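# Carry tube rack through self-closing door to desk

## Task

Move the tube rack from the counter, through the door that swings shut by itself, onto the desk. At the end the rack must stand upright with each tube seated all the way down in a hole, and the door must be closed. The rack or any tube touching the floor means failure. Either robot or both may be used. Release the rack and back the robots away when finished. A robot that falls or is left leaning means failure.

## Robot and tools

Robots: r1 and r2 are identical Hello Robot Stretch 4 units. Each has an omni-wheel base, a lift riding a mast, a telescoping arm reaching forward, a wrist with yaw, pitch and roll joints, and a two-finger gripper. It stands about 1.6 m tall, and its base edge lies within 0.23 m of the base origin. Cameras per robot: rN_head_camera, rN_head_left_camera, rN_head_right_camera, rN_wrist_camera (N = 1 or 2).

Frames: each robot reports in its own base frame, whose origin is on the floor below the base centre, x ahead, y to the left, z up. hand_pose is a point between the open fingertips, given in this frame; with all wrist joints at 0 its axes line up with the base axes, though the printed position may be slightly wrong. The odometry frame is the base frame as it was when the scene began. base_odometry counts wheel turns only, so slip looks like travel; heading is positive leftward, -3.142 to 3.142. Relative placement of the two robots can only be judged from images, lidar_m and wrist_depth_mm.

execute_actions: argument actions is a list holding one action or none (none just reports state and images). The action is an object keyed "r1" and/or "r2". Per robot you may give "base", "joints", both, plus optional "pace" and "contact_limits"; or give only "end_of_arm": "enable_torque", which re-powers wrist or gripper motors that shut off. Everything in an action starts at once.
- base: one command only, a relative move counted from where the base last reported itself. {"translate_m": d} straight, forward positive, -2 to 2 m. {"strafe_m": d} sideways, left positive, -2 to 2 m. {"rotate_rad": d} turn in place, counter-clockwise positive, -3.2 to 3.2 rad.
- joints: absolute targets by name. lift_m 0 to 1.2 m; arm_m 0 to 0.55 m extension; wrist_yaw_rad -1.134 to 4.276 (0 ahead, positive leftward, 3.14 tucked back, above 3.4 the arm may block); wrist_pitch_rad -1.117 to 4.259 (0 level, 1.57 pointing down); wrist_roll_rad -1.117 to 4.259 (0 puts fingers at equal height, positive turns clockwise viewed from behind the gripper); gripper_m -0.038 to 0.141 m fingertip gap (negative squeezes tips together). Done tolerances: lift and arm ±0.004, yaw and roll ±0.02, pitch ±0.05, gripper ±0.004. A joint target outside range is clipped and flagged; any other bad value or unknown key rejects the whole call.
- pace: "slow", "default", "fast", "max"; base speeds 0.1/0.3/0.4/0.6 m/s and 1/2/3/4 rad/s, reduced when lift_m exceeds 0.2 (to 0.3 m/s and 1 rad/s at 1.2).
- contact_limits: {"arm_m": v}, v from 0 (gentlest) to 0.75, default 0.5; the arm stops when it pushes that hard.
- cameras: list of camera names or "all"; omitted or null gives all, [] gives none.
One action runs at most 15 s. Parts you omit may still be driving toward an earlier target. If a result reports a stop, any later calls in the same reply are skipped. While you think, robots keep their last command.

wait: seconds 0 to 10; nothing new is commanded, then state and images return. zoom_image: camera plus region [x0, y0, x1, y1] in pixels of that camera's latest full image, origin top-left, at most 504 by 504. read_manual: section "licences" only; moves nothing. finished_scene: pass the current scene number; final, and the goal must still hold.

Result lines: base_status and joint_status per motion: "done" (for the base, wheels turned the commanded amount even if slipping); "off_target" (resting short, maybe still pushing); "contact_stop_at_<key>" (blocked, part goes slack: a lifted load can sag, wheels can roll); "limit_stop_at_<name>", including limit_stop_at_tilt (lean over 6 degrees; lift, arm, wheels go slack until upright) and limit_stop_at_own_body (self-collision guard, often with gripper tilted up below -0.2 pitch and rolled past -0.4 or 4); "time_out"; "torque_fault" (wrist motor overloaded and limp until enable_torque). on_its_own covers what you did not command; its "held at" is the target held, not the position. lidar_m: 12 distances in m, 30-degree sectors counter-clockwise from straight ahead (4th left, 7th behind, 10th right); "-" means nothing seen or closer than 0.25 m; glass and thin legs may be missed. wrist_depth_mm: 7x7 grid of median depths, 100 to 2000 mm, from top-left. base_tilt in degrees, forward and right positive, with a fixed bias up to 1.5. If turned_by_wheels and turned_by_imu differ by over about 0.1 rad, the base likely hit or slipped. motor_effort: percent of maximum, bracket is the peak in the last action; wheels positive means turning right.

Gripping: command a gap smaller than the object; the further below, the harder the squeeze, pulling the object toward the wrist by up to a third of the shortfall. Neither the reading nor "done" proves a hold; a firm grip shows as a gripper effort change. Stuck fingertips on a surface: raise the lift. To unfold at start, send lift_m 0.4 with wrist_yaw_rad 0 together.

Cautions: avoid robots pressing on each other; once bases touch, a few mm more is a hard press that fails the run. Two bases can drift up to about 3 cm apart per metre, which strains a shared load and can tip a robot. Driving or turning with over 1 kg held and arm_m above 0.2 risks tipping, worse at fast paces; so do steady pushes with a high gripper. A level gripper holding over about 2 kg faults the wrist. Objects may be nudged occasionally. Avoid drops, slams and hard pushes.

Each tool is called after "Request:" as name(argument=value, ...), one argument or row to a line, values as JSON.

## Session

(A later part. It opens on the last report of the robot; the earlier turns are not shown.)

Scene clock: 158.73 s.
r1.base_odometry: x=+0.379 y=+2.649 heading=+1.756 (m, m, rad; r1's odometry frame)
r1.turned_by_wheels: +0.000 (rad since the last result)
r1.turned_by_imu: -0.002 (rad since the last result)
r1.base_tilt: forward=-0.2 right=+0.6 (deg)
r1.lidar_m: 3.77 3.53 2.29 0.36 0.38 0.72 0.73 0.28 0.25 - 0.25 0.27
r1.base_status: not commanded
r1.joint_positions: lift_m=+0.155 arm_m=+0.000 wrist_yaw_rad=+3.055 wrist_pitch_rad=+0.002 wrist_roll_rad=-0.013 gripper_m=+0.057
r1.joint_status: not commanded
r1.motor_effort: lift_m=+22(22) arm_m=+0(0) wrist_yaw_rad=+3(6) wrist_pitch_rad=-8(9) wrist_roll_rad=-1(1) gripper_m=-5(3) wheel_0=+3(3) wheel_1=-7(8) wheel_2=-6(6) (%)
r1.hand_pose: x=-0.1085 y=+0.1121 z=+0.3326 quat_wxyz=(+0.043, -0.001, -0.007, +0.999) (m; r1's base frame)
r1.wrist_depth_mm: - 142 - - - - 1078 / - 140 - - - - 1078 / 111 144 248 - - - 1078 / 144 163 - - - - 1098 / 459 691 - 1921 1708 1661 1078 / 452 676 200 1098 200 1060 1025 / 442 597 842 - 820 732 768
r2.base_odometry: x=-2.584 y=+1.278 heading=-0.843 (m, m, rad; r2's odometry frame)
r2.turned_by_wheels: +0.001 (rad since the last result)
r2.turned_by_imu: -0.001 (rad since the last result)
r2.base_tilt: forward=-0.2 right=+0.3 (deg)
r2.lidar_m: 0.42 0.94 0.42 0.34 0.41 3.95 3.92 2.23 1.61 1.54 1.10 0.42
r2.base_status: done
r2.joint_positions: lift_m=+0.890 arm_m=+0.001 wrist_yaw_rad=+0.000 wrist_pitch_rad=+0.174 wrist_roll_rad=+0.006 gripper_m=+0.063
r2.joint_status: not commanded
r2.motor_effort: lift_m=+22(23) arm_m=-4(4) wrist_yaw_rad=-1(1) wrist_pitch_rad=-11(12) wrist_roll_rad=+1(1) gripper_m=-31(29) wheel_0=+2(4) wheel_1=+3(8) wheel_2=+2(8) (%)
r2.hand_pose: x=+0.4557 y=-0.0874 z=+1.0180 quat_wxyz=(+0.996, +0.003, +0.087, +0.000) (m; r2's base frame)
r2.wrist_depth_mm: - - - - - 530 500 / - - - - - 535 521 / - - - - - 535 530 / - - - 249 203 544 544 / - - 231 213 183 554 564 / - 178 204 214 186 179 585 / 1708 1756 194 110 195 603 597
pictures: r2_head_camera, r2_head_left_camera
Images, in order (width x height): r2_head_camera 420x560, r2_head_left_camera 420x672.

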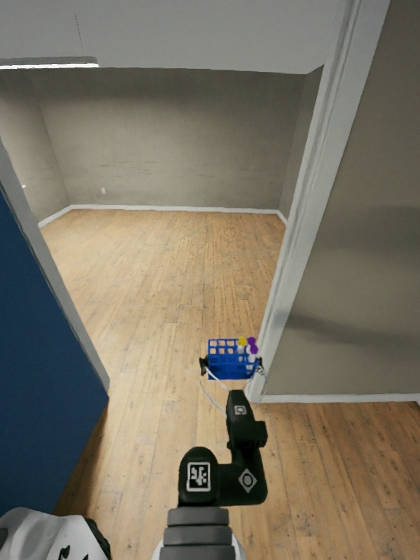

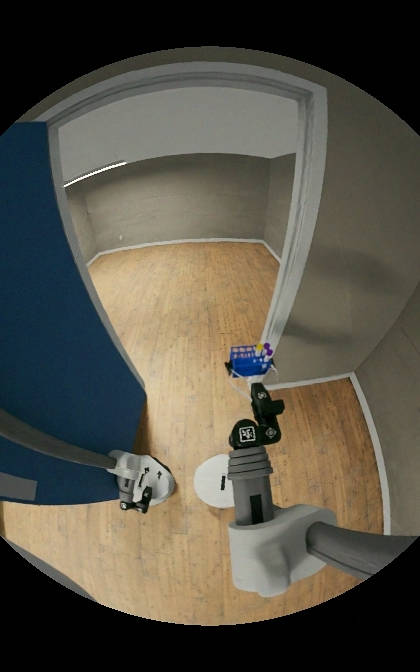

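Request:
execute_actions(
  actions=[
    {"r2":{"base":{"translate_m":0.35}}},
  ],
  cameras=[],
)

Request:
execute_actions(
  actions=[
    {"r2":{"base":{"strafe_m":0.13}}},
  ],
  cameras=["r2_head_left_camera"],
)

Request:
execute_actions(
  actions=[
    {"r2":{"base":{"translate_m":1.2}}},
  ],
  cameras=["r2_head_left_camera","r2_head_right_camera"],
)

Scene clock: 163.93 s.
r1.base_odometry: x=+0.379 y=+2.649 heading=+1.756 (m, m, rad; r1's odometry frame)
r1.turned_by_wheels: +0.000 (rad since the last result)
r1.turned_by_imu: -0.002 (rad since the last result)
r1.base_tilt: forward=-0.2 right=+0.6 (deg)
r1.lidar_m: 3.77 3.53 2.25 2.10 0.44 0.48 0.73 0.27 0.25 - 0.25 0.26
r1.base_status: not commanded
r1.joint_positions: lift_m=+0.155 arm_m=+0.000 wrist_yaw_rad=+3.055 wrist_pitch_rad=+0.002 wrist_roll_rad=-0.013 gripper_m=+0.057
r1.joint_status: not commanded
r1.motor_effort: lift_m=+22(22) arm_m=+0(0) wrist_yaw_rad=+2(4) wrist_pitch_rad=-9(8) wrist_roll_rad=+2(1) gripper_m=-2(2) wheel_0=+3(3) wheel_1=-7(7) wheel_2=-6(6) (%)
r1.hand_pose: x=-0.1085 y=+0.1121 z=+0.3326 quat_wxyz=(+0.043, -0.001, -0.007, +0.999) (m; r1's base frame)
r1.wrist_depth_mm: - 142 - - - - 1060 / - 140 - - - - 1098 / 110 144 247 - - - 1078 / 144 163 - - - - 1078 / 455 683 - 1921 1708 1138 1060 / 455 668 200 1118 200 477 469 / 445 591 842 - 750 445 427
r2.base_odometry: x=-2.351 y=+1.017 heading=-0.843 (m, m, rad; r2's odometry frame)
r2.turned_by_wheels: +0.000 (rad since the last result)
r2.turned_by_imu: +0.001 (rad since the last result)
r2.base_tilt: forward=-0.3 right=+0.4 (deg)
r2.lidar_m: 0.40 3.35 0.70 0.57 0.44 0.55 - 2.22 1.63 1.57 0.61 0.44
r2.base_status: done
r2.joint_positions: lift_m=+0.890 arm_m=+0.001 wrist_yaw_rad=+0.000 wrist_pitch_rad=+0.174 wrist_roll_rad=+0.006 gripper_m=+0.063
r2.joint_status: not commanded
r2.motor_effort: lift_m=+22(22) arm_m=-4(4) wrist_yaw_rad=-1(1) wrist_pitch_rad=-11(11) wrist_roll_rad=+1(1) gripper_m=-28(27) wheel_0=+1(8) wheel_1=+2(8) wheel_2=+2(10) (%)
r2.hand_pose: x=+0.4557 y=-0.0874 z=+1.0180 quat_wxyz=(+0.996, +0.003, +0.087, +0.000) (m; r2's base frame)
r2.wrist_depth_mm: - - - - - - - / - - - - - - - / - - - - - - - / - - - 249 203 - - / - - 231 212 183 - - / - 178 203 214 185 179 - / 1756 1756 193 110 194 1756 351
pictures: none
No camera images: the call's "cameras" was empty. Leave "cameras" out to get every camera's image.

Scene clock: 165.57 s.
r1.base_odometry: x=+0.379 y=+2.649 heading=+1.756 (m, m, rad; r1's odometry frame)
r1.turned_by_wheels: +0.000 (rad since the last result)
r1.turned_by_imu: -0.001 (rad since the last result)
r1.base_tilt: forward=-0.2 right=+0.6 (deg)
r1.lidar_m: 3.78 3.51 2.28 2.10 0.36 0.36 0.73 0.27 0.25 - 0.25 0.25
r1.base_status: not commanded
r1.joint_positions: lift_m=+0.155 arm_m=+0.000 wrist_yaw_rad=+3.055 wrist_pitch_rad=+0.002 wrist_roll_rad=-0.013 gripper_m=+0.057
r1.joint_status: not commanded
r1.motor_effort: lift_m=+22(22) arm_m=+0(0) wrist_yaw_rad=+4(3) wrist_pitch_rad=-8(7) wrist_roll_rad=+0(1) gripper_m=-4(5) wheel_0=+3(3) wheel_1=-8(7) wheel_2=-6(6) (%)
r1.hand_pose: x=-0.1085 y=+0.1121 z=+0.3326 quat_wxyz=(+0.043, -0.001, -0.007, +0.999) (m; r1's base frame)
r1.wrist_depth_mm: - 142 - - - - 1042 / - 140 - - - - 1042 / 110 144 248 - - - 1078 / 143 163 - - - - 1042 / 462 691 - 1983 1708 1138 1060 / 452 668 200 1138 200 469 462 / 442 597 854 - 421 387 370
r2.base_odometry: x=-2.254 y=+1.103 heading=-0.843 (m, m, rad; r2's odometry frame)
r2.turned_by_wheels: +0.000 (rad since the last result)
r2.turned_by_imu: +0.001 (rad since the last result)
r2.base_tilt: forward=-0.2 right=+0.5 (deg)
r2.lidar_m: 0.40 0.79 0.57 0.55 0.35 0.38 - 2.40 1.76 1.60 0.59 0.44
r2.base_status: done
r2.joint_positions: lift_m=+0.890 arm_m=+0.001 wrist_yaw_rad=+0.000 wrist_pitch_rad=+0.174 wrist_roll_rad=+0.006 gripper_m=+0.063
r2.joint_status: not commanded
r2.motor_effort: lift_m=+22(22) arm_m=-4(4) wrist_yaw_rad=-1(0) wrist_pitch_rad=-11(11) wrist_roll_rad=+1(0) gripper_m=-29(27) wheel_0=-1(8) wheel_1=+3(11) wheel_2=+1(2) (%)
r2.hand_pose: x=+0.4557 y=-0.0874 z=+1.0180 quat_wxyz=(+0.996, +0.003, +0.087, +0.000) (m; r2's base frame)
r2.wrist_depth_mm: - - - - - - - / - - - - - - - / - - - - - - - / - - - 248 208 - - / - - 232 213 183 - - / - 178 203 214 186 179 - / 1756 1708 194 110 195 1808 1708
pictures: r2_head_left_camera
Images, in order (width x height): r2_head_left_camera 420x672.

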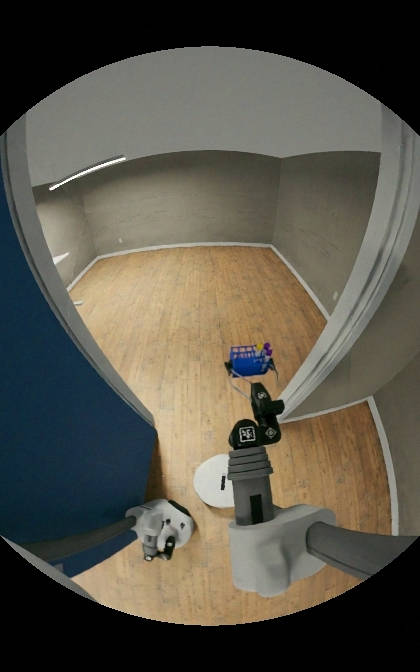

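Scene clock: 171.03 s.
r1.base_odometry: x=+0.379 y=+2.649 heading=+1.756 (m, m, rad; r1's odometry frame)
r1.turned_by_wheels: +0.000 (rad since the last result)
r1.turned_by_imu: -0.002 (rad since the last result)
r1.base_tilt: forward=-0.2 right=+0.6 (deg)
r1.lidar_m: 3.78 3.51 2.29 2.10 1.32 1.17 0.74 0.26 0.25 - 0.25 0.27
r1.base_status: not commanded
r1.joint_positions: lift_m=+0.155 arm_m=+0.000 wrist_yaw_rad=+3.055 wrist_pitch_rad=+0.002 wrist_roll_rad=-0.013 gripper_m=+0.057
r1.joint_status: not commanded
r1.motor_effort: lift_m=+22(22) arm_m=+0(0) wrist_yaw_rad=+5(2) wrist_pitch_rad=-10(8) wrist_roll_rad=+0(0) gripper_m=-3(3) wheel_0=+3(3) wheel_1=-8(8) wheel_2=-6(6) (%)
r1.hand_pose: x=-0.1085 y=+0.1121 z=+0.3326 quat_wxyz=(+0.043, -0.001, -0.007, +0.999) (m; r1's base frame)
r1.wrist_depth_mm: - 142 - - - - 1078 / - 140 - - - - 1078 / 110 144 247 - - - 1060 / 143 163 - - - - 1098 / 459 683 - 1537 1618 1618 1078 / 455 668 200 1098 201 1078 1042 / 445 591 842 - 820 741 768
r2.base_odometry: x=-1.456 y=+0.207 heading=-0.842 (m, m, rad; r2's odometry frame)
r2.turned_by_wheels: +0.000 (rad since the last result)
r2.turned_by_imu: -0.002 (rad since the last result)
r2.base_tilt: forward=-0.3 right=+0.3 (deg)
r2.lidar_m: 0.41 3.51 2.28 2.20 0.85 0.82 1.39 0.76 0.94 1.73 1.81 0.42
r2.base_status: done
r2.joint_positions: lift_m=+0.890 arm_m=+0.001 wrist_yaw_rad=+0.000 wrist_pitch_rad=+0.174 wrist_roll_rad=+0.006 gripper_m=+0.063
r2.joint_status: not commanded
r2.motor_effort: lift_m=+22(22) arm_m=-4(4) wrist_yaw_rad=+0(0) wrist_pitch_rad=-11(11) wrist_roll_rad=+0(1) gripper_m=-33(32) wheel_0=+1(7) wheel_1=+3(8) wheel_2=+2(8) (%)
r2.hand_pose: x=+0.4557 y=-0.0874 z=+1.0180 quat_wxyz=(+0.996, +0.003, +0.087, +0.000) (m; r2's base frame)
r2.wrist_depth_mm: - - - - - - - / - - - - - - - / - - - - - - - / - - - 247 206 - - / - - 232 213 183 - - / - 178 202 214 185 179 - / 1708 1708 193 110 194 1756 1661
pictures: r2_head_left_camera, r2_head_right_camera
Images, in order (width x height): r2_head_left_camera 420x672, r2_head_right_camera 420x672.

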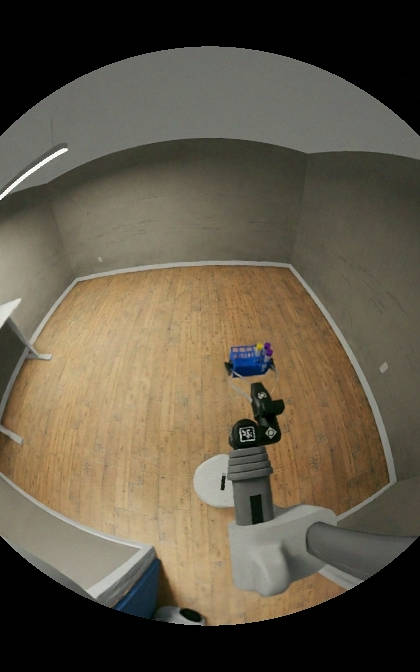

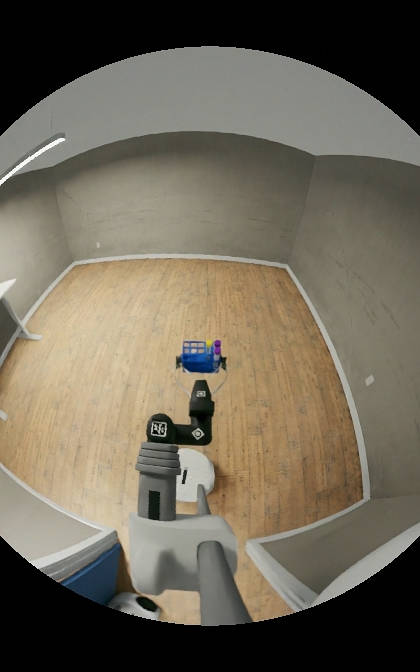

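Request:
execute_actions(
  actions=[
    {"r1":{"base":{"translate_m":0.9}},"r2":{"base":{"translate_m":0.6}}},
  ],
  cameras=[],
)

Request:
execute_actions(
  actions=[
    {"r2":{"base":{"rotate_rad":1.535},"pace":"slow"}},
  ],
  cameras=["r2_head_left_camera","r2_head_camera","r1_wrist_camera"],
)

Scene clock: 176.97 s.
r1.base_odometry: x=+0.213 y=+3.533 heading=+1.757 (m, m, rad; r1's odometry frame)
r1.turned_by_wheels: +0.000 (rad since the last result)
r1.turned_by_imu: -0.005 (rad since the last result)
r1.base_tilt: forward=-0.1 right=+0.7 (deg)
r1.lidar_m: 2.89 2.93 2.44 2.21 2.25 1.30 1.40 1.70 2.02 1.82 1.83 3.11
r1.base_status: done
r1.joint_positions: lift_m=+0.155 arm_m=+0.000 wrist_yaw_rad=+3.055 wrist_pitch_rad=+0.002 wrist_roll_rad=-0.013 gripper_m=+0.057
r1.joint_status: not commanded
r1.motor_effort: lift_m=+22(22) arm_m=+0(0) wrist_yaw_rad=+4(3) wrist_pitch_rad=-9(8) wrist_roll_rad=+1(1) gripper_m=-5(6) wheel_0=+2(8) wheel_1=+3(6) wheel_2=-1(11) (%)
r1.hand_pose: x=-0.1085 y=+0.1121 z=+0.3326 quat_wxyz=(+0.043, -0.001, -0.007, +0.999) (m; r1's base frame)
r1.wrist_depth_mm: - 142 1708 1537 1397 1983 - / - 140 1661 1576 1397 - - / 111 144 246 1618 1464 - - / 143 163 1756 1576 1464 - - / 1661 1708 1756 1576 1430 1756 1808 / 1138 1118 200 1160 201 1060 1025 / 809 788 842 - 809 732 768
r2.base_odometry: x=-1.056 y=-0.240 heading=-0.842 (m, m, rad; r2's odometry frame)
r2.turned_by_wheels: +0.001 (rad since the last result)
r2.turned_by_imu: +0.001 (rad since the last result)
r2.base_tilt: forward=-0.2 right=+0.5 (deg)
r2.lidar_m: 0.43 2.86 2.30 2.18 1.71 1.33 1.46 1.30 1.82 1.72 1.83 0.44
r2.base_status: done
r2.joint_positions: lift_m=+0.890 arm_m=+0.001 wrist_yaw_rad=+0.000 wrist_pitch_rad=+0.174 wrist_roll_rad=+0.006 gripper_m=+0.063
r2.joint_status: not commanded
r2.motor_effort: lift_m=+22(22) arm_m=-4(4) wrist_yaw_rad=+0(1) wrist_pitch_rad=-11(10) wrist_roll_rad=+0(1) gripper_m=-30(29) wheel_0=+1(5) wheel_1=+3(7) wheel_2=+3(9) (%)
r2.hand_pose: x=+0.4557 y=-0.0874 z=+1.0180 quat_wxyz=(+0.996, +0.003, +0.087, +0.000) (m; r2's base frame)
r2.wrist_depth_mm: - - - - - - - / - - - - - - - / - - - - - - - / - - - 248 204 - - / - - 231 213 183 - - / - 178 202 215 185 179 - / 1756 1708 193 110 195 1756 1708
pictures: none
No camera images: the call's "cameras" was empty. Leave "cameras" out to get every camera's image.

Scene clock: 179.80 s.
r1.base_odometry: x=+0.213 y=+3.533 heading=+1.757 (m, m, rad; r1's odometry frame)
r1.turned_by_wheels: +0.000 (rad since the last result)
r1.turned_by_imu: -0.001 (rad since the last result)
r1.base_tilt: forward=-0.1 right=+0.6 (deg)
r1.lidar_m: 2.88 2.93 2.44 2.20 2.25 1.76 1.66 1.69 2.03 1.82 1.85 3.13
r1.base_status: not commanded
r1.joint_positions: lift_m=+0.155 arm_m=+0.000 wrist_yaw_rad=+3.055 wrist_pitch_rad=+0.002 wrist_roll_rad=-0.013 gripper_m=+0.057
r1.joint_status: not commanded
r1.motor_effort: lift_m=+22(22) arm_m=+0(0) wrist_yaw_rad=+4(2) wrist_pitch_rad=-8(8) wrist_roll_rad=+0(1) gripper_m=-5(4) wheel_0=+2(2) wheel_1=+3(3) wheel_2=+0(0) (%)
r1.hand_pose: x=-0.1085 y=+0.1121 z=+0.3326 quat_wxyz=(+0.043, -0.001, -0.007, +0.999) (m; r1's base frame)
r1.wrist_depth_mm: - 143 1756 1808 1863 1921 - / - 140 1708 1863 1863 - - / 110 144 246 1863 1808 - - / 143 163 1756 1808 1863 - - / 1661 1661 1808 1863 1661 1863 1756 / 1118 1160 200 1118 200 1042 1025 / 798 768 842 - 820 741 768
r2.base_odometry: x=-1.056 y=-0.240 heading=+0.692 (m, m, rad; r2's odometry frame)
r2.turned_by_wheels: +1.534 (rad since the last result)
r2.turned_by_imu: +1.572 (rad since the last result)
r2.base_tilt: forward=-0.3 right=+0.3 (deg)
r2.lidar_m: 0.43 1.79 1.33 1.32 1.31 1.72 1.73 1.79 2.47 2.77 2.88 0.41
r2.base_status: done
r2.joint_positions: lift_m=+0.890 arm_m=+0.001 wrist_yaw_rad=+0.000 wrist_pitch_rad=+0.174 wrist_roll_rad=+0.006 gripper_m=+0.063
r2.joint_status: not commanded
r2.motor_effort: lift_m=+22(22) arm_m=-4(4) wrist_yaw_rad=-2(1) wrist_pitch_rad=-11(11) wrist_roll_rad=+1(1) gripper_m=-32(28) wheel_0=-3(4) wheel_1=-4(6) wheel_2=-3(7) (%)
r2.hand_pose: x=+0.4557 y=-0.0874 z=+1.0180 quat_wxyz=(+0.996, +0.003, +0.087, +0.000) (m; r2's base frame)
r2.wrist_depth_mm: - - - - - - - / - - - - - - - / 1921 - - - - - - / 1983 - - 248 203 - - / 1983 - 232 212 183 - - / 1863 178 203 214 186 179 - / 1661 1708 194 110 193 1756 1708
pictures: r1_wrist_camera, r2_head_camera, r2_head_left_camera
Images, in order (width x height): r1_wrist_camera 616x392, r2_head_camera 420x560, r2_head_left_camera 420x672.

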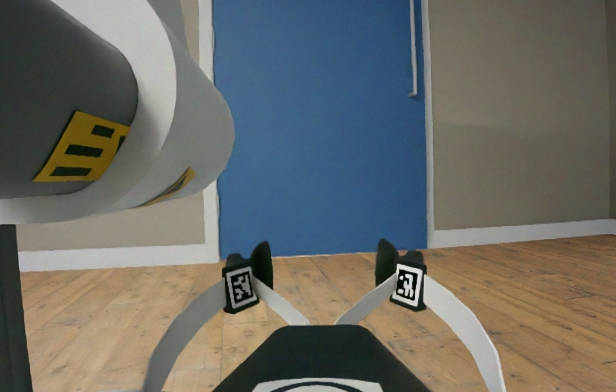

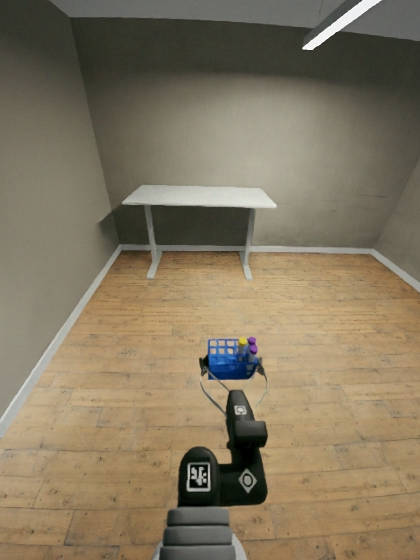

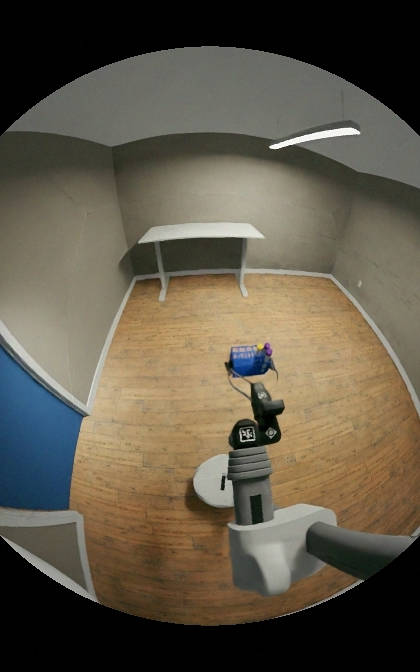

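Request:
execute_actions(
  actions=[
    {"r2":{"base":{"translate_m":1.55}}},
  ],
  cameras=["r2_head_camera","r2_wrist_camera"],
)

Scene clock: 188.20 s.
r1.base_odometry: x=+0.213 y=+3.533 heading=+1.757 (m, m, rad; r1's odometry frame)
r1.turned_by_wheels: +0.000 (rad since the last result)
r1.turned_by_imu: -0.003 (rad since the last result)
r1.base_tilt: forward=-0.1 right=+0.6 (deg)
r1.lidar_m: 2.88 2.91 2.45 2.21 2.25 1.85 1.66 1.69 2.01 1.83 1.85 3.11
r1.base_status: not commanded
r1.joint_positions: lift_m=+0.155 arm_m=+0.000 wrist_yaw_rad=+3.055 wrist_pitch_rad=+0.002 wrist_roll_rad=-0.013 gripper_m=+0.057
r1.joint_status: not commanded
r1.motor_effort: lift_m=+22(22) arm_m=+0(0) wrist_yaw_rad=+3(3) wrist_pitch_rad=-7(8) wrist_roll_rad=+0(0) gripper_m=-4(4) wheel_0=+2(2) wheel_1=+3(3) wheel_2=+0(0) (%)
r1.hand_pose: x=-0.1085 y=+0.1121 z=+0.3326 quat_wxyz=(+0.043, -0.001, -0.007, +0.999) (m; r1's base frame)
r1.wrist_depth_mm: - 142 1756 1808 1863 1983 - / - 140 1661 1808 1921 - - / 110 144 246 1808 1983 - - / 144 163 1808 1863 1983 - - / 1661 1708 1808 1808 1661 1808 1756 / 1138 1160 200 1118 200 1042 1025 / 820 788 831 - 809 750 759
r2.base_odometry: x=+0.137 y=+0.750 heading=+0.693 (m, m, rad; r2's odometry frame)
r2.turned_by_wheels: +0.000 (rad since the last result)
r2.turned_by_imu: -0.002 (rad since the last result)
r2.base_tilt: forward=-0.2 right=+0.3 (deg)
r2.lidar_m: 0.44 0.67 0.93 1.24 1.29 1.86 3.36 3.41 2.88 2.74 0.95 0.44
r2.base_status: done
r2.joint_positions: lift_m=+0.890 arm_m=+0.001 wrist_yaw_rad=+0.000 wrist_pitch_rad=+0.174 wrist_roll_rad=+0.006 gripper_m=+0.063
r2.joint_status: not commanded
r2.motor_effort: lift_m=+22(22) arm_m=-4(4) wrist_yaw_rad=+1(1) wrist_pitch_rad=-10(11) wrist_roll_rad=+0(1) gripper_m=-34(28) wheel_0=+1(9) wheel_1=+3(8) wheel_2=+0(10) (%)
r2.hand_pose: x=+0.4557 y=-0.0874 z=+1.0180 quat_wxyz=(+0.996, +0.003, +0.087, +0.000) (m; r2's base frame)
r2.wrist_depth_mm: 1138 1118 1160 1138 1160 1138 1160 / 1160 1160 1182 1182 1160 1205 1182 / 1205 1182 1205 1229 1160 1229 1229 / 842 831 809 247 205 768 788 / 480 480 231 213 183 466 462 / 1366 178 203 213 185 179 1366 / 1336 1366 193 110 194 1366 1366
pictures: r2_head_camera, r2_wrist_camera
Images, in order (width x height): r2_head_camera 420x560, r2_wrist_camera 616x392.

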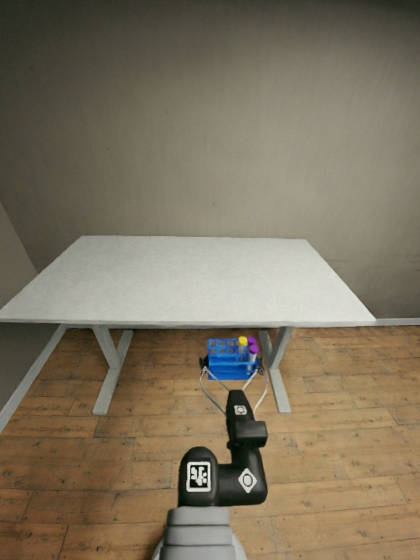

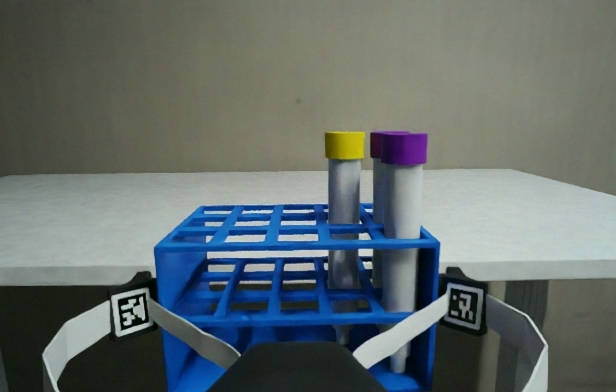

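Request:
execute_actions(
  actions=[
    {"r2":{"joints":{"lift_m":0.95},"pace":"slow"}},
  ],
  cameras=[],
)

Request:
execute_actions(
  actions=[
    {"r2":{"joints":{"arm_m":0.43},"pace":"slow"}},
  ],
  cameras=["r2_head_camera","r2_wrist_camera"],
)

Scene clock: 191.80 s.
r1.base_odometry: x=+0.213 y=+3.533 heading=+1.757 (m, m, rad; r1's odometry frame)
r1.turned_by_wheels: +0.000 (rad since the last result)
r1.turned_by_imu: -0.001 (rad since the last result)
r1.base_tilt: forward=-0.1 right=+0.6 (deg)
r1.lidar_m: 2.90 2.93 2.45 2.21 2.25 1.84 1.67 1.68 2.02 1.82 1.86 3.13
r1.base_status: not commanded
r1.joint_positions: lift_m=+0.155 arm_m=+0.000 wrist_yaw_rad=+3.055 wrist_pitch_rad=+0.002 wrist_roll_rad=-0.013 gripper_m=+0.057
r1.joint_status: not commanded
r1.motor_effort: lift_m=+22(22) arm_m=+0(0) wrist_yaw_rad=+4(5) wrist_pitch_rad=-9(9) wrist_roll_rad=+1(2) gripper_m=-3(5) wheel_0=+2(2) wheel_1=+3(3) wheel_2=+0(0) (%)
r1.hand_pose: x=-0.1085 y=+0.1121 z=+0.3326 quat_wxyz=(+0.043, -0.001, -0.007, +0.999) (m; r1's base frame)
r1.wrist_depth_mm: - 142 1708 1863 1921 1983 - / - 140 1708 1808 1983 - - / 111 145 246 1808 1863 - - / 143 163 1756 1863 1921 - - / 1661 1708 1756 1863 1708 1863 1808 / 1138 1160 200 1138 200 1042 1042 / 798 788 842 - 809 750 759
r2.base_odometry: x=+0.137 y=+0.750 heading=+0.693 (m, m, rad; r2's odometry frame)
r2.turned_by_wheels: +0.000 (rad since the last result)
r2.turned_by_imu: +0.001 (rad since the last result)
r2.base_tilt: forward=-0.1 right=+0.3 (deg)
r2.lidar_m: 0.42 0.68 0.91 1.24 1.29 1.86 3.33 3.41 2.87 2.75 0.94 0.41
r2.base_status: not commanded
r2.joint_positions: lift_m=+0.950 arm_m=+0.001 wrist_yaw_rad=+0.000 wrist_pitch_rad=+0.174 wrist_roll_rad=+0.006 gripper_m=+0.063
r2.joint_status: all done
r2.motor_effort: lift_m=+23(25) arm_m=-4(4) wrist_yaw_rad=-4(2) wrist_pitch_rad=-11(11) wrist_roll_rad=+1(1) gripper_m=-28(28) wheel_0=+1(1) wheel_1=+3(3) wheel_2=-1(1) (%)
r2.hand_pose: x=+0.4557 y=-0.0874 z=+1.0779 quat_wxyz=(+0.996, +0.003, +0.087, +0.000) (m; r2's base frame)
r2.wrist_depth_mm: 1138 1118 1138 1160 1138 1138 1138 / 1138 1160 1160 1160 1182 1182 1182 / 1160 1182 1205 1229 1205 1229 1205 / 1160 1160 1118 247 204 1078 1255 / 661 661 232 213 183 640 634 / 466 178 203 214 185 179 477 / 1308 1336 194 110 193 1366 1366
pictures: none
No camera images: the call's "cameras" was empty. Leave "cameras" out to get every camera's image.

Scene clock: 197.37 s.
r1.base_odometry: x=+0.213 y=+3.533 heading=+1.757 (m, m, rad; r1's odometry frame)
r1.turned_by_wheels: +0.000 (rad since the last result)
r1.turned_by_imu: -0.002 (rad since the last result)
r1.base_tilt: forward=-0.2 right=+0.6 (deg)
r1.lidar_m: 2.90 2.93 2.45 2.20 2.23 1.84 1.67 1.70 2.02 1.82 1.85 3.13
r1.base_status: not commanded
r1.joint_positions: lift_m=+0.155 arm_m=+0.000 wrist_yaw_rad=+3.055 wrist_pitch_rad=+0.002 wrist_roll_rad=-0.013 gripper_m=+0.057
r1.joint_status: not commanded
r1.motor_effort: lift_m=+22(22) arm_m=+0(0) wrist_yaw_rad=+4(5) wrist_pitch_rad=-10(9) wrist_roll_rad=+0(0) gripper_m=-5(4) wheel_0=+2(2) wheel_1=+3(3) wheel_2=+0(0) (%)
r1.hand_pose: x=-0.1085 y=+0.1121 z=+0.3326 quat_wxyz=(+0.043, -0.001, -0.007, +0.999) (m; r1's base frame)
r1.wrist_depth_mm: - 142 1808 1808 1921 1921 - / - 140 1756 1921 1808 - - / 110 144 246 1921 1863 - - / 144 163 1756 1808 - - - / 1708 1708 1808 1863 1661 1808 1708 / 1138 1138 200 1138 200 1060 1042 / 798 788 842 - 798 741 768
r2.base_odometry: x=+0.137 y=+0.750 heading=+0.693 (m, m, rad; r2's odometry frame)
r2.turned_by_wheels: +0.000 (rad since the last result)
r2.turned_by_imu: +0.002 (rad since the last result)
r2.base_tilt: forward=-0.1 right=+0.4 (deg)
r2.lidar_m: 0.64 0.67 0.93 1.24 1.27 1.87 3.34 3.39 2.88 2.74 0.95 0.68
r2.base_status: not commanded
r2.joint_positions: lift_m=+0.950 arm_m=+0.429 wrist_yaw_rad=+0.000 wrist_pitch_rad=+0.174 wrist_roll_rad=+0.006 gripper_m=+0.063
r2.joint_status: all done
r2.motor_effort: lift_m=+23(23) arm_m=+4(5) wrist_yaw_rad=-1(1) wrist_pitch_rad=-10(11) wrist_roll_rad=+1(1) gripper_m=-30(31) wheel_0=+1(1) wheel_1=+4(3) wheel_2=-1(1) (%)
r2.hand_pose: x=+0.8843 y=-0.0874 z=+1.0779 quat_wxyz=(+0.996, +0.003, +0.087, +0.000) (m; r2's base frame)
r2.wrist_depth_mm: 723 732 741 741 741 750 759 / 759 750 750 759 759 768 768 / 778 768 778 788 788 809 788 / 788 798 798 248 203 820 809 / 661 654 231 213 182 621 627 / 459 178 203 214 186 178 445 / 338 336 194 110 194 347 329
pictures: r2_head_camera, r2_wrist_camera
Images, in order (width x height): r2_head_camera 420x560, r2_wrist_camera 616x392.

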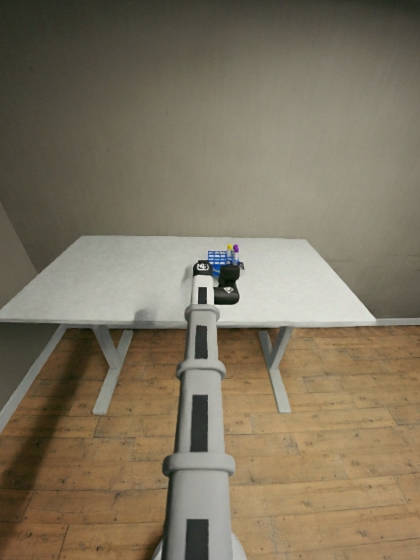

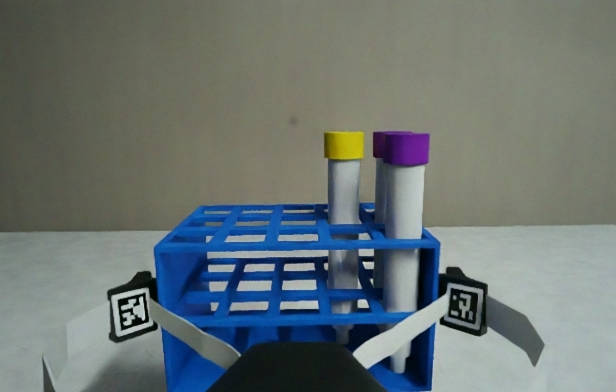

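Request:
execute_actions(
  actions=[
    {"r2":{"joints":{"lift_m":0.877},"pace":"slow"}},
  ],
  cameras=[],
)

Scene clock: 203.40 s.
r1.base_odometry: x=+0.213 y=+3.533 heading=+1.757 (m, m, rad; r1's odometry frame)
r1.turned_by_wheels: +0.000 (rad since the last result)
r1.turned_by_imu: -0.002 (rad since the last result)
r1.base_tilt: forward=-0.2 right=+0.7 (deg)
r1.lidar_m: 2.89 2.93 2.46 2.19 2.23 1.82 1.67 1.69 1.99 1.82 1.84 3.13
r1.base_status: not commanded
r1.joint_positions: lift_m=+0.155 arm_m=+0.000 wrist_yaw_rad=+3.055 wrist_pitch_rad=+0.002 wrist_roll_rad=-0.013 gripper_m=+0.057
r1.joint_status: not commanded
r1.motor_effort: lift_m=+22(22) arm_m=+0(0) wrist_yaw_rad=+4(5) wrist_pitch_rad=-8(8) wrist_roll_rad=+1(0) gripper_m=-2(4) wheel_0=+2(2) wheel_1=+3(3) wheel_2=+0(0) (%)
r1.hand_pose: x=-0.1085 y=+0.1121 z=+0.3326 quat_wxyz=(+0.043, -0.001, -0.007, +0.999) (m; r1's base frame)
r1.wrist_depth_mm: - 142 1708 1756 1863 1921 - / - 140 1756 1863 1921 - - / 110 144 246 1808 1863 - - / 144 163 1808 1863 1921 - - / 1618 1661 1756 1863 1661 1808 1756 / 1160 1160 200 1118 200 1060 1025 / 809 788 842 - 820 741 759
r2.base_odometry: x=+0.137 y=+0.750 heading=+0.693 (m, m, rad; r2's odometry frame)
r2.turned_by_wheels: +0.000 (rad since the last result)
r2.turned_by_imu: +0.002 (rad since the last result)
r2.base_tilt: forward=-0.2 right=+0.3 (deg)
r2.lidar_m: 0.64 0.66 0.92 1.23 1.28 1.86 3.36 3.40 2.89 2.76 0.96 0.67
r2.base_status: not commanded
r2.joint_positions: lift_m=+0.877 arm_m=+0.429 wrist_yaw_rad=+0.000 wrist_pitch_rad=+0.174 wrist_roll_rad=+0.006 gripper_m=+0.063
r2.joint_status: all done
r2.motor_effort: lift_m=+13(21) arm_m=+4(4) wrist_yaw_rad=-2(2) wrist_pitch_rad=-11(10) wrist_roll_rad=+1(1) gripper_m=-31(33) wheel_0=+1(1) wheel_1=+3(3) wheel_2=+0(1) (%)
r2.hand_pose: x=+0.8843 y=-0.0874 z=+1.0057 quat_wxyz=(+0.996, +0.003, +0.087, +0.000) (m; r2's base frame)
r2.wrist_depth_mm: 732 732 741 741 732 750 750 / 750 741 750 759 768 759 778 / 778 768 788 788 788 778 788 / 788 759 750 248 204 707 707 / 439 433 232 213 183 418 424 / 307 178 203 213 185 179 298 / 227 226 195 110 193 231 217
pictures: none
No camera images: the call's "cameras" was empty. Leave "cameras" out to get every camera's image.

307 vs 281 → ~0.012 more.

Request:
execute_actions(
  actions=[
    {"r2":{"joints":{"lift_m":0.866},"pace":"slow"}},
  ],
  cameras=["r2_wrist_camera"],
)

Scene clock: 205.00 s.
r1.base_odometry: x=+0.213 y=+3.533 heading=+1.757 (m, m, rad; r1's odometry frame)
r1.turned_by_wheels: +0.000 (rad since the last result)
r1.turned_by_imu: -0.001 (rad since the last result)
r1.base_tilt: forward=-0.1 right=+0.7 (deg)
r1.lidar_m: 2.89 2.94 2.45 2.20 2.23 1.82 1.69 1.70 2.02 1.82 1.84 3.13
r1.base_status: not commanded
r1.joint_positions: lift_m=+0.155 arm_m=+0.000 wrist_yaw_rad=+3.055 wrist_pitch_rad=+0.002 wrist_roll_rad=-0.013 gripper_m=+0.057
r1.joint_status: not commanded
r1.motor_effort: lift_m=+22(22) arm_m=+0(0) wrist_yaw_rad=+4(3) wrist_pitch_rad=-7(7) wrist_roll_rad=+1(2) gripper_m=-5(2) wheel_0=+2(2) wheel_1=+3(3) wheel_2=+1(0) (%)
r1.hand_pose: x=-0.1085 y=+0.1121 z=+0.3326 quat_wxyz=(+0.043, -0.001, -0.007, +0.999) (m; r1's base frame)
r1.wrist_depth_mm: - 142 1756 1808 1921 1921 - / - 140 1808 1756 1863 - - / 110 144 247 1756 1921 - - / 144 163 1808 1921 1921 - - / 1661 1756 1756 1808 1661 1808 1756 / 1118 1160 200 1118 200 1060 1042 / 809 778 854 - 809 741 759
r2.base_odometry: x=+0.137 y=+0.750 heading=+0.693 (m, m, rad; r2's odometry frame)
r2.turned_by_wheels: +0.000 (rad since the last result)
r2.turned_by_imu: +0.001 (rad since the last result)
r2.base_tilt: forward=-0.4 right=+0.3 (deg)
r2.lidar_m: 0.65 0.67 0.92 1.24 1.30 1.86 3.35 3.41 2.89 2.74 0.94 0.66
r2.base_status: not commanded
r2.joint_positions: lift_m=+0.866 arm_m=+0.429 wrist_yaw_rad=+0.000 wrist_pitch_rad=+0.174 wrist_roll_rad=+0.006 gripper_m=+0.063
r2.joint_status: all done
r2.motor_effort: lift_m=+13(13) arm_m=+4(4) wrist_yaw_rad=-1(2) wrist_pitch_rad=-11(11) wrist_roll_rad=+0(1) gripper_m=-28(31) wheel_0=+1(1) wheel_1=+3(3) wheel_2=-1(1) (%)
r2.hand_pose: x=+0.8843 y=-0.0874 z=+0.9947 quat_wxyz=(+0.996, +0.003, +0.087, +0.000) (m; r2's base frame)
r2.wrist_depth_mm: 723 732 750 741 741 741 750 / 750 750 759 768 768 759 759 / 778 768 788 768 778 798 788 / 707 691 691 248 203 661 654 / 404 404 232 213 183 392 392 / 283 178 202 214 185 180 277 / 209 209 193 110 194 214 200
pictures: r2_wrist_camera
Images, in order (width x height): r2_wrist_camera 616x392.

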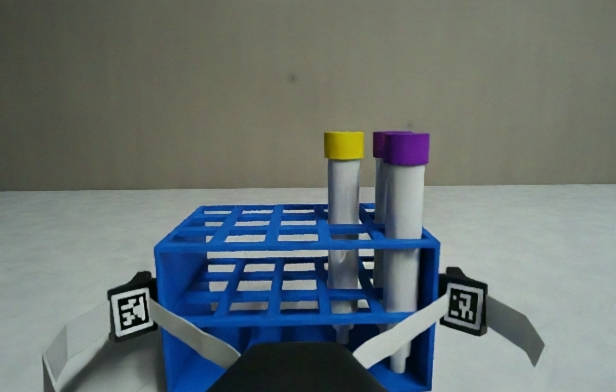

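Request:
execute_actions(
  actions=[
    {"r2":{"joints":{"gripper_m":0.141},"pace":"slow"}},
  ],
  cameras=["r2_wrist_camera"],
)

Request:
execute_actions(
  actions=[
    {"r2":{"joints":{"arm_m":0.2},"pace":"slow"}},
  ],
  cameras=["r2_wrist_camera","r2_head_camera"],
)

Scene clock: 209.90 s.
r1.base_odometry: x=+0.213 y=+3.533 heading=+1.757 (m, m, rad; r1's odometry frame)
r1.turned_by_wheels: +0.000 (rad since the last result)
r1.turned_by_imu: -0.002 (rad since the last result)
r1.base_tilt: forward=-0.1 right=+0.6 (deg)
r1.lidar_m: 2.88 2.93 2.46 2.21 2.22 1.82 1.67 1.70 2.02 1.81 1.83 3.13
r1.base_status: not commanded
r1.joint_positions: lift_m=+0.155 arm_m=+0.000 wrist_yaw_rad=+3.055 wrist_pitch_rad=+0.002 wrist_roll_rad=-0.013 gripper_m=+0.057
r1.joint_status: not commanded
r1.motor_effort: lift_m=+22(22) arm_m=+0(0) wrist_yaw_rad=+2(5) wrist_pitch_rad=-8(8) wrist_roll_rad=+0(0) gripper_m=-3(6) wheel_0=+2(2) wheel_1=+3(3) wheel_2=+0(0) (%)
r1.hand_pose: x=-0.1085 y=+0.1121 z=+0.3326 quat_wxyz=(+0.043, -0.001, -0.007, +0.999) (m; r1's base frame)
r1.wrist_depth_mm: - 142 1808 1863 1921 1983 - / - 140 1708 1756 1921 - - / 110 144 246 1808 1921 - - / 144 163 1808 1808 1921 - - / 1661 1808 1756 1863 1708 1863 1661 / 1138 1138 200 1118 200 1042 1042 / 809 788 854 - 831 741 759
r2.base_odometry: x=+0.137 y=+0.750 heading=+0.693 (m, m, rad; r2's odometry frame)
r2.turned_by_wheels: +0.000 (rad since the last result)
r2.turned_by_imu: +0.002 (rad since the last result)
r2.base_tilt: forward=-0.2 right=+0.3 (deg)
r2.lidar_m: 0.64 0.66 0.94 1.22 1.28 1.86 3.34 3.40 2.88 2.75 0.93 0.68
r2.base_status: not commanded
r2.joint_positions: lift_m=+0.866 arm_m=+0.429 wrist_yaw_rad=+0.000 wrist_pitch_rad=+0.173 wrist_roll_rad=+0.006 gripper_m=+0.141
r2.joint_status: all done
r2.motor_effort: lift_m=+13(13) arm_m=+4(4) wrist_yaw_rad=-3(1) wrist_pitch_rad=-8(11) wrist_roll_rad=+0(1) gripper_m=+0(29) wheel_0=+1(1) wheel_1=+3(3) wheel_2=+0(0) (%)
r2.hand_pose: x=+0.8844 y=-0.0874 z=+0.9950 quat_wxyz=(+0.996, +0.003, +0.086, +0.000) (m; r2's base frame)
r2.wrist_depth_mm: 723 732 741 741 741 750 741 / 750 750 750 759 759 768 778 / 768 768 788 778 788 788 798 / 723 707 691 268 228 668 661 / 404 407 227 231 206 394 389 / 286 202 224 227 208 249 276 / 220 211 216 110 215 215 215
pictures: r2_wrist_camera
Images, in order (width x height): r2_wrist_camera 616x392.

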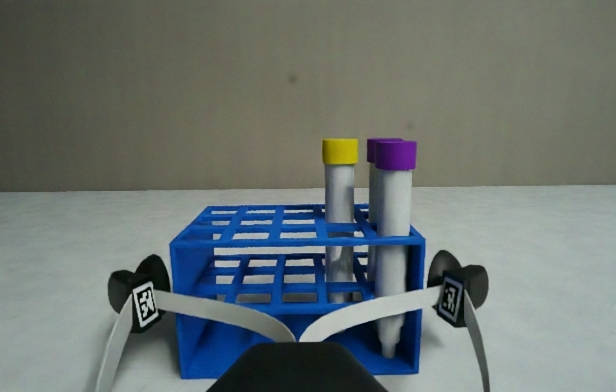

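Scene clock: 213.47 s.
r1.base_odometry: x=+0.213 y=+3.533 heading=+1.757 (m, m, rad; r1's odometry frame)
r1.turned_by_wheels: +0.000 (rad since the last result)
r1.turned_by_imu: -0.001 (rad since the last result)
r1.base_tilt: forward=-0.1 right=+0.6 (deg)
r1.lidar_m: 2.90 2.93 2.45 2.20 2.23 1.84 1.68 1.71 2.04 1.81 1.84 3.12
r1.base_status: not commanded
r1.joint_positions: lift_m=+0.155 arm_m=+0.000 wrist_yaw_rad=+3.055 wrist_pitch_rad=+0.002 wrist_roll_rad=-0.013 gripper_m=+0.057
r1.joint_status: not commanded
r1.motor_effort: lift_m=+22(22) arm_m=+0(0) wrist_yaw_rad=+2(4) wrist_pitch_rad=-8(8) wrist_roll_rad=-1(0) gripper_m=-3(3) wheel_0=+2(2) wheel_1=+3(3) wheel_2=+0(0) (%)
r1.hand_pose: x=-0.1085 y=+0.1121 z=+0.3326 quat_wxyz=(+0.043, -0.001, -0.007, +0.999) (m; r1's base frame)
r1.wrist_depth_mm: - 142 1708 1756 1921 1983 - / - 140 1708 1808 1921 - - / 110 144 247 1808 1921 - - / 144 163 1808 1863 1983 - - / 1661 1708 1808 1808 1661 1863 1708 / 1138 1160 200 1118 200 1060 1025 / 809 778 831 - 820 741 759
r2.base_odometry: x=+0.137 y=+0.750 heading=+0.693 (m, m, rad; r2's odometry frame)
r2.turned_by_wheels: +0.000 (rad since the last result)
r2.turned_by_imu: +0.001 (rad since the last result)
r2.base_tilt: forward=-0.2 right=+0.3 (deg)
r2.lidar_m: 0.64 0.68 0.92 1.24 1.30 1.87 3.35 3.40 2.88 2.75 0.94 0.69
r2.base_status: not commanded
r2.joint_positions: lift_m=+0.866 arm_m=+0.201 wrist_yaw_rad=+0.000 wrist_pitch_rad=+0.173 wrist_roll_rad=+0.006 gripper_m=+0.141
r2.joint_status: all done
r2.motor_effort: lift_m=+13(13) arm_m=-4(3) wrist_yaw_rad=-3(2) wrist_pitch_rad=-9(8) wrist_roll_rad=+1(0) gripper_m=+2(2) wheel_0=+1(1) wheel_1=+3(3) wheel_2=+0(0) (%)
r2.hand_pose: x=+0.6558 y=-0.0874 z=+0.9950 quat_wxyz=(+0.996, +0.003, +0.086, +0.000) (m; r2's base frame)
r2.wrist_depth_mm: 960 946 960 960 976 960 976 / 976 960 976 976 991 1008 991 / 991 1008 991 991 991 1008 1025 / 715 707 621 459 683 676 661 / 413 410 407 404 397 397 394 / 286 201 255 286 252 252 279 / 241 240 241 110 239 240 241
pictures: r2_head_camera, r2_wrist_camera
Images, in order (width x height): r2_head_camera 420x560, r2_wrist_camera 616x392.

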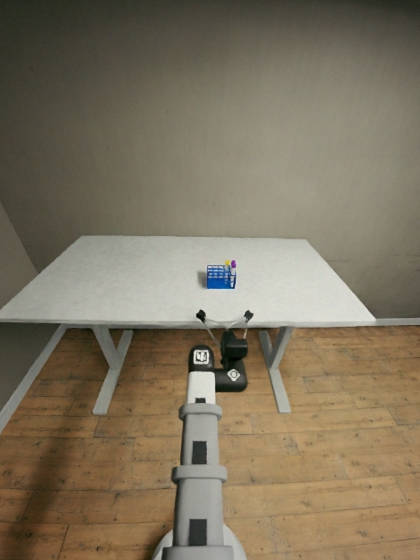

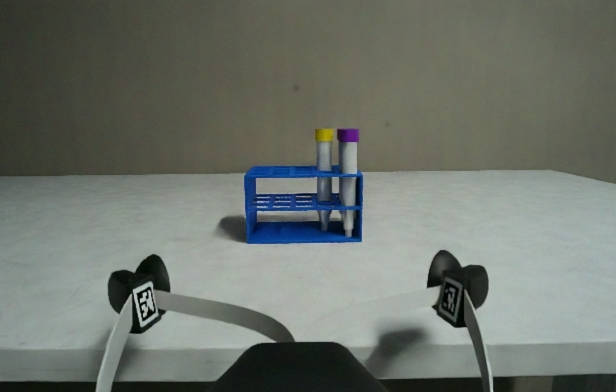

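Request:
zoom_image(
  camera="r2_wrist_camera",
  region=[230,110,390,260],
)

Region (230, 110, 390, 260) of r2_wrist_camera's 616x392 image, scaled by 3.150; it fills the top 472 rows of this view, and the rest is white.

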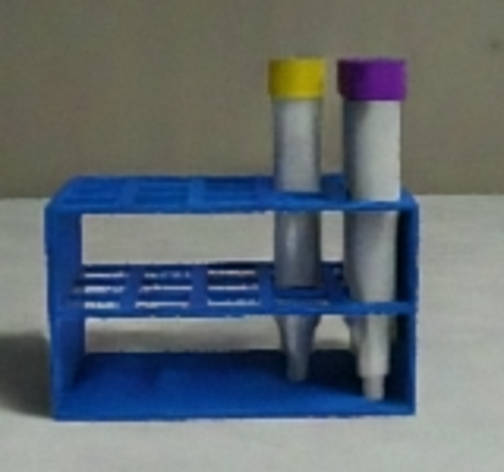

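Request:
execute_actions(
  actions=[
    {"r2":{"base":{"translate_m":-0.3},"joints":{"arm_m":0}}},
  ],
  cameras=["r2_head_camera","r1_wrist_camera"],
)

Request:
finished_scene(
  scene=2,
)

Scene clock: 221.87 s.
r1.base_odometry: x=+0.213 y=+3.533 heading=+1.757 (m, m, rad; r1's odometry frame)
r1.turned_by_wheels: +0.000 (rad since the last result)
r1.turned_by_imu: -0.002 (rad since the last result)
r1.base_tilt: forward=-0.2 right=+0.7 (deg)
r1.lidar_m: 2.89 2.93 2.44 2.21 2.22 1.83 1.65 1.69 2.00 1.82 1.82 3.14
r1.base_status: not commanded
r1.joint_positions: lift_m=+0.155 arm_m=+0.000 wrist_yaw_rad=+3.055 wrist_pitch_rad=+0.002 wrist_roll_rad=-0.013 gripper_m=+0.057
r1.joint_status: not commanded
r1.motor_effort: lift_m=+22(22) arm_m=+0(0) wrist_yaw_rad=+5(2) wrist_pitch_rad=-9(10) wrist_roll_rad=-1(1) gripper_m=-3(2) wheel_0=+2(2) wheel_1=+3(3) wheel_2=+0(0) (%)
r1.hand_pose: x=-0.1085 y=+0.1121 z=+0.3326 quat_wxyz=(+0.043, -0.001, -0.007, +0.999) (m; r1's base frame)
r1.wrist_depth_mm: - 143 1661 1808 1808 1921 - / - 140 1708 1863 1863 - - / 110 144 246 1921 1921 - - / 143 163 1808 1863 1921 - - / 1661 1618 1756 1863 1661 1808 1756 / 1138 1118 200 1138 200 1060 1025 / 809 788 842 - 820 732 768
r2.base_odometry: x=-0.094 y=+0.558 heading=+0.692 (m, m, rad; r2's odometry frame)
r2.turned_by_wheels: -0.001 (rad since the last result)
r2.turned_by_imu: +0.003 (rad since the last result)
r2.base_tilt: forward=-0.2 right=+0.4 (deg)
r2.lidar_m: 0.93 1.00 1.29 1.23 1.29 1.86 3.02 3.11 2.88 2.76 2.53 0.98
r2.base_status: done
r2.joint_positions: lift_m=+0.866 arm_m=+0.001 wrist_yaw_rad=+0.000 wrist_pitch_rad=+0.173 wrist_roll_rad=+0.006 gripper_m=+0.141
r2.joint_status: all done
r2.motor_effort: lift_m=+13(13) arm_m=-4(4) wrist_yaw_rad=-1(3) wrist_pitch_rad=-7(8) wrist_roll_rad=+1(1) gripper_m=-1(5) wheel_0=-2(9) wheel_1=-3(7) wheel_2=-1(10) (%)
r2.hand_pose: x=+0.4558 y=-0.0874 z=+0.9951 quat_wxyz=(+0.996, +0.003, +0.086, +0.000) (m; r2's base frame)
r2.wrist_depth_mm: 1397 1430 1430 1464 1397 1397 1430 / 1464 1430 1430 1430 1464 1464 1464 / 1464 1499 1464 1464 1464 1499 1499 / 866 842 991 976 960 946 1281 / 1576 1576 1618 1618 1618 1182 1576 / 1618 201 1618 1618 1618 1661 1661 / 1708 1661 1661 110 1661 1618 1661
pictures: r1_wrist_camera, r2_head_camera
Images, in order (width x height): r1_wrist_camera 616x392, r2_head_camera 420x560.

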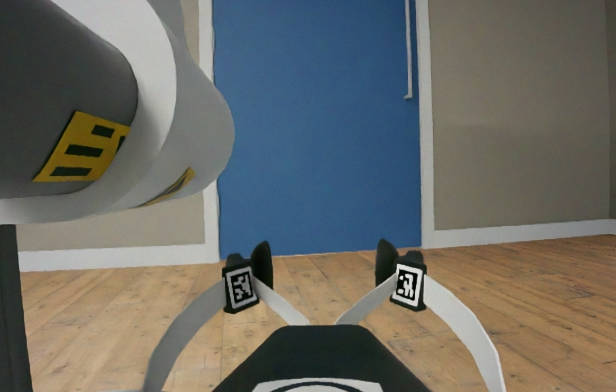

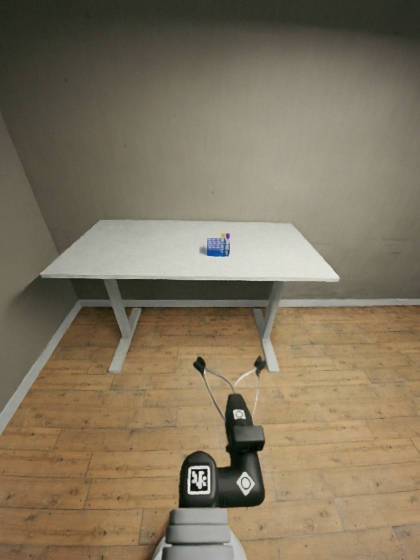

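The scene is finished: the task was done.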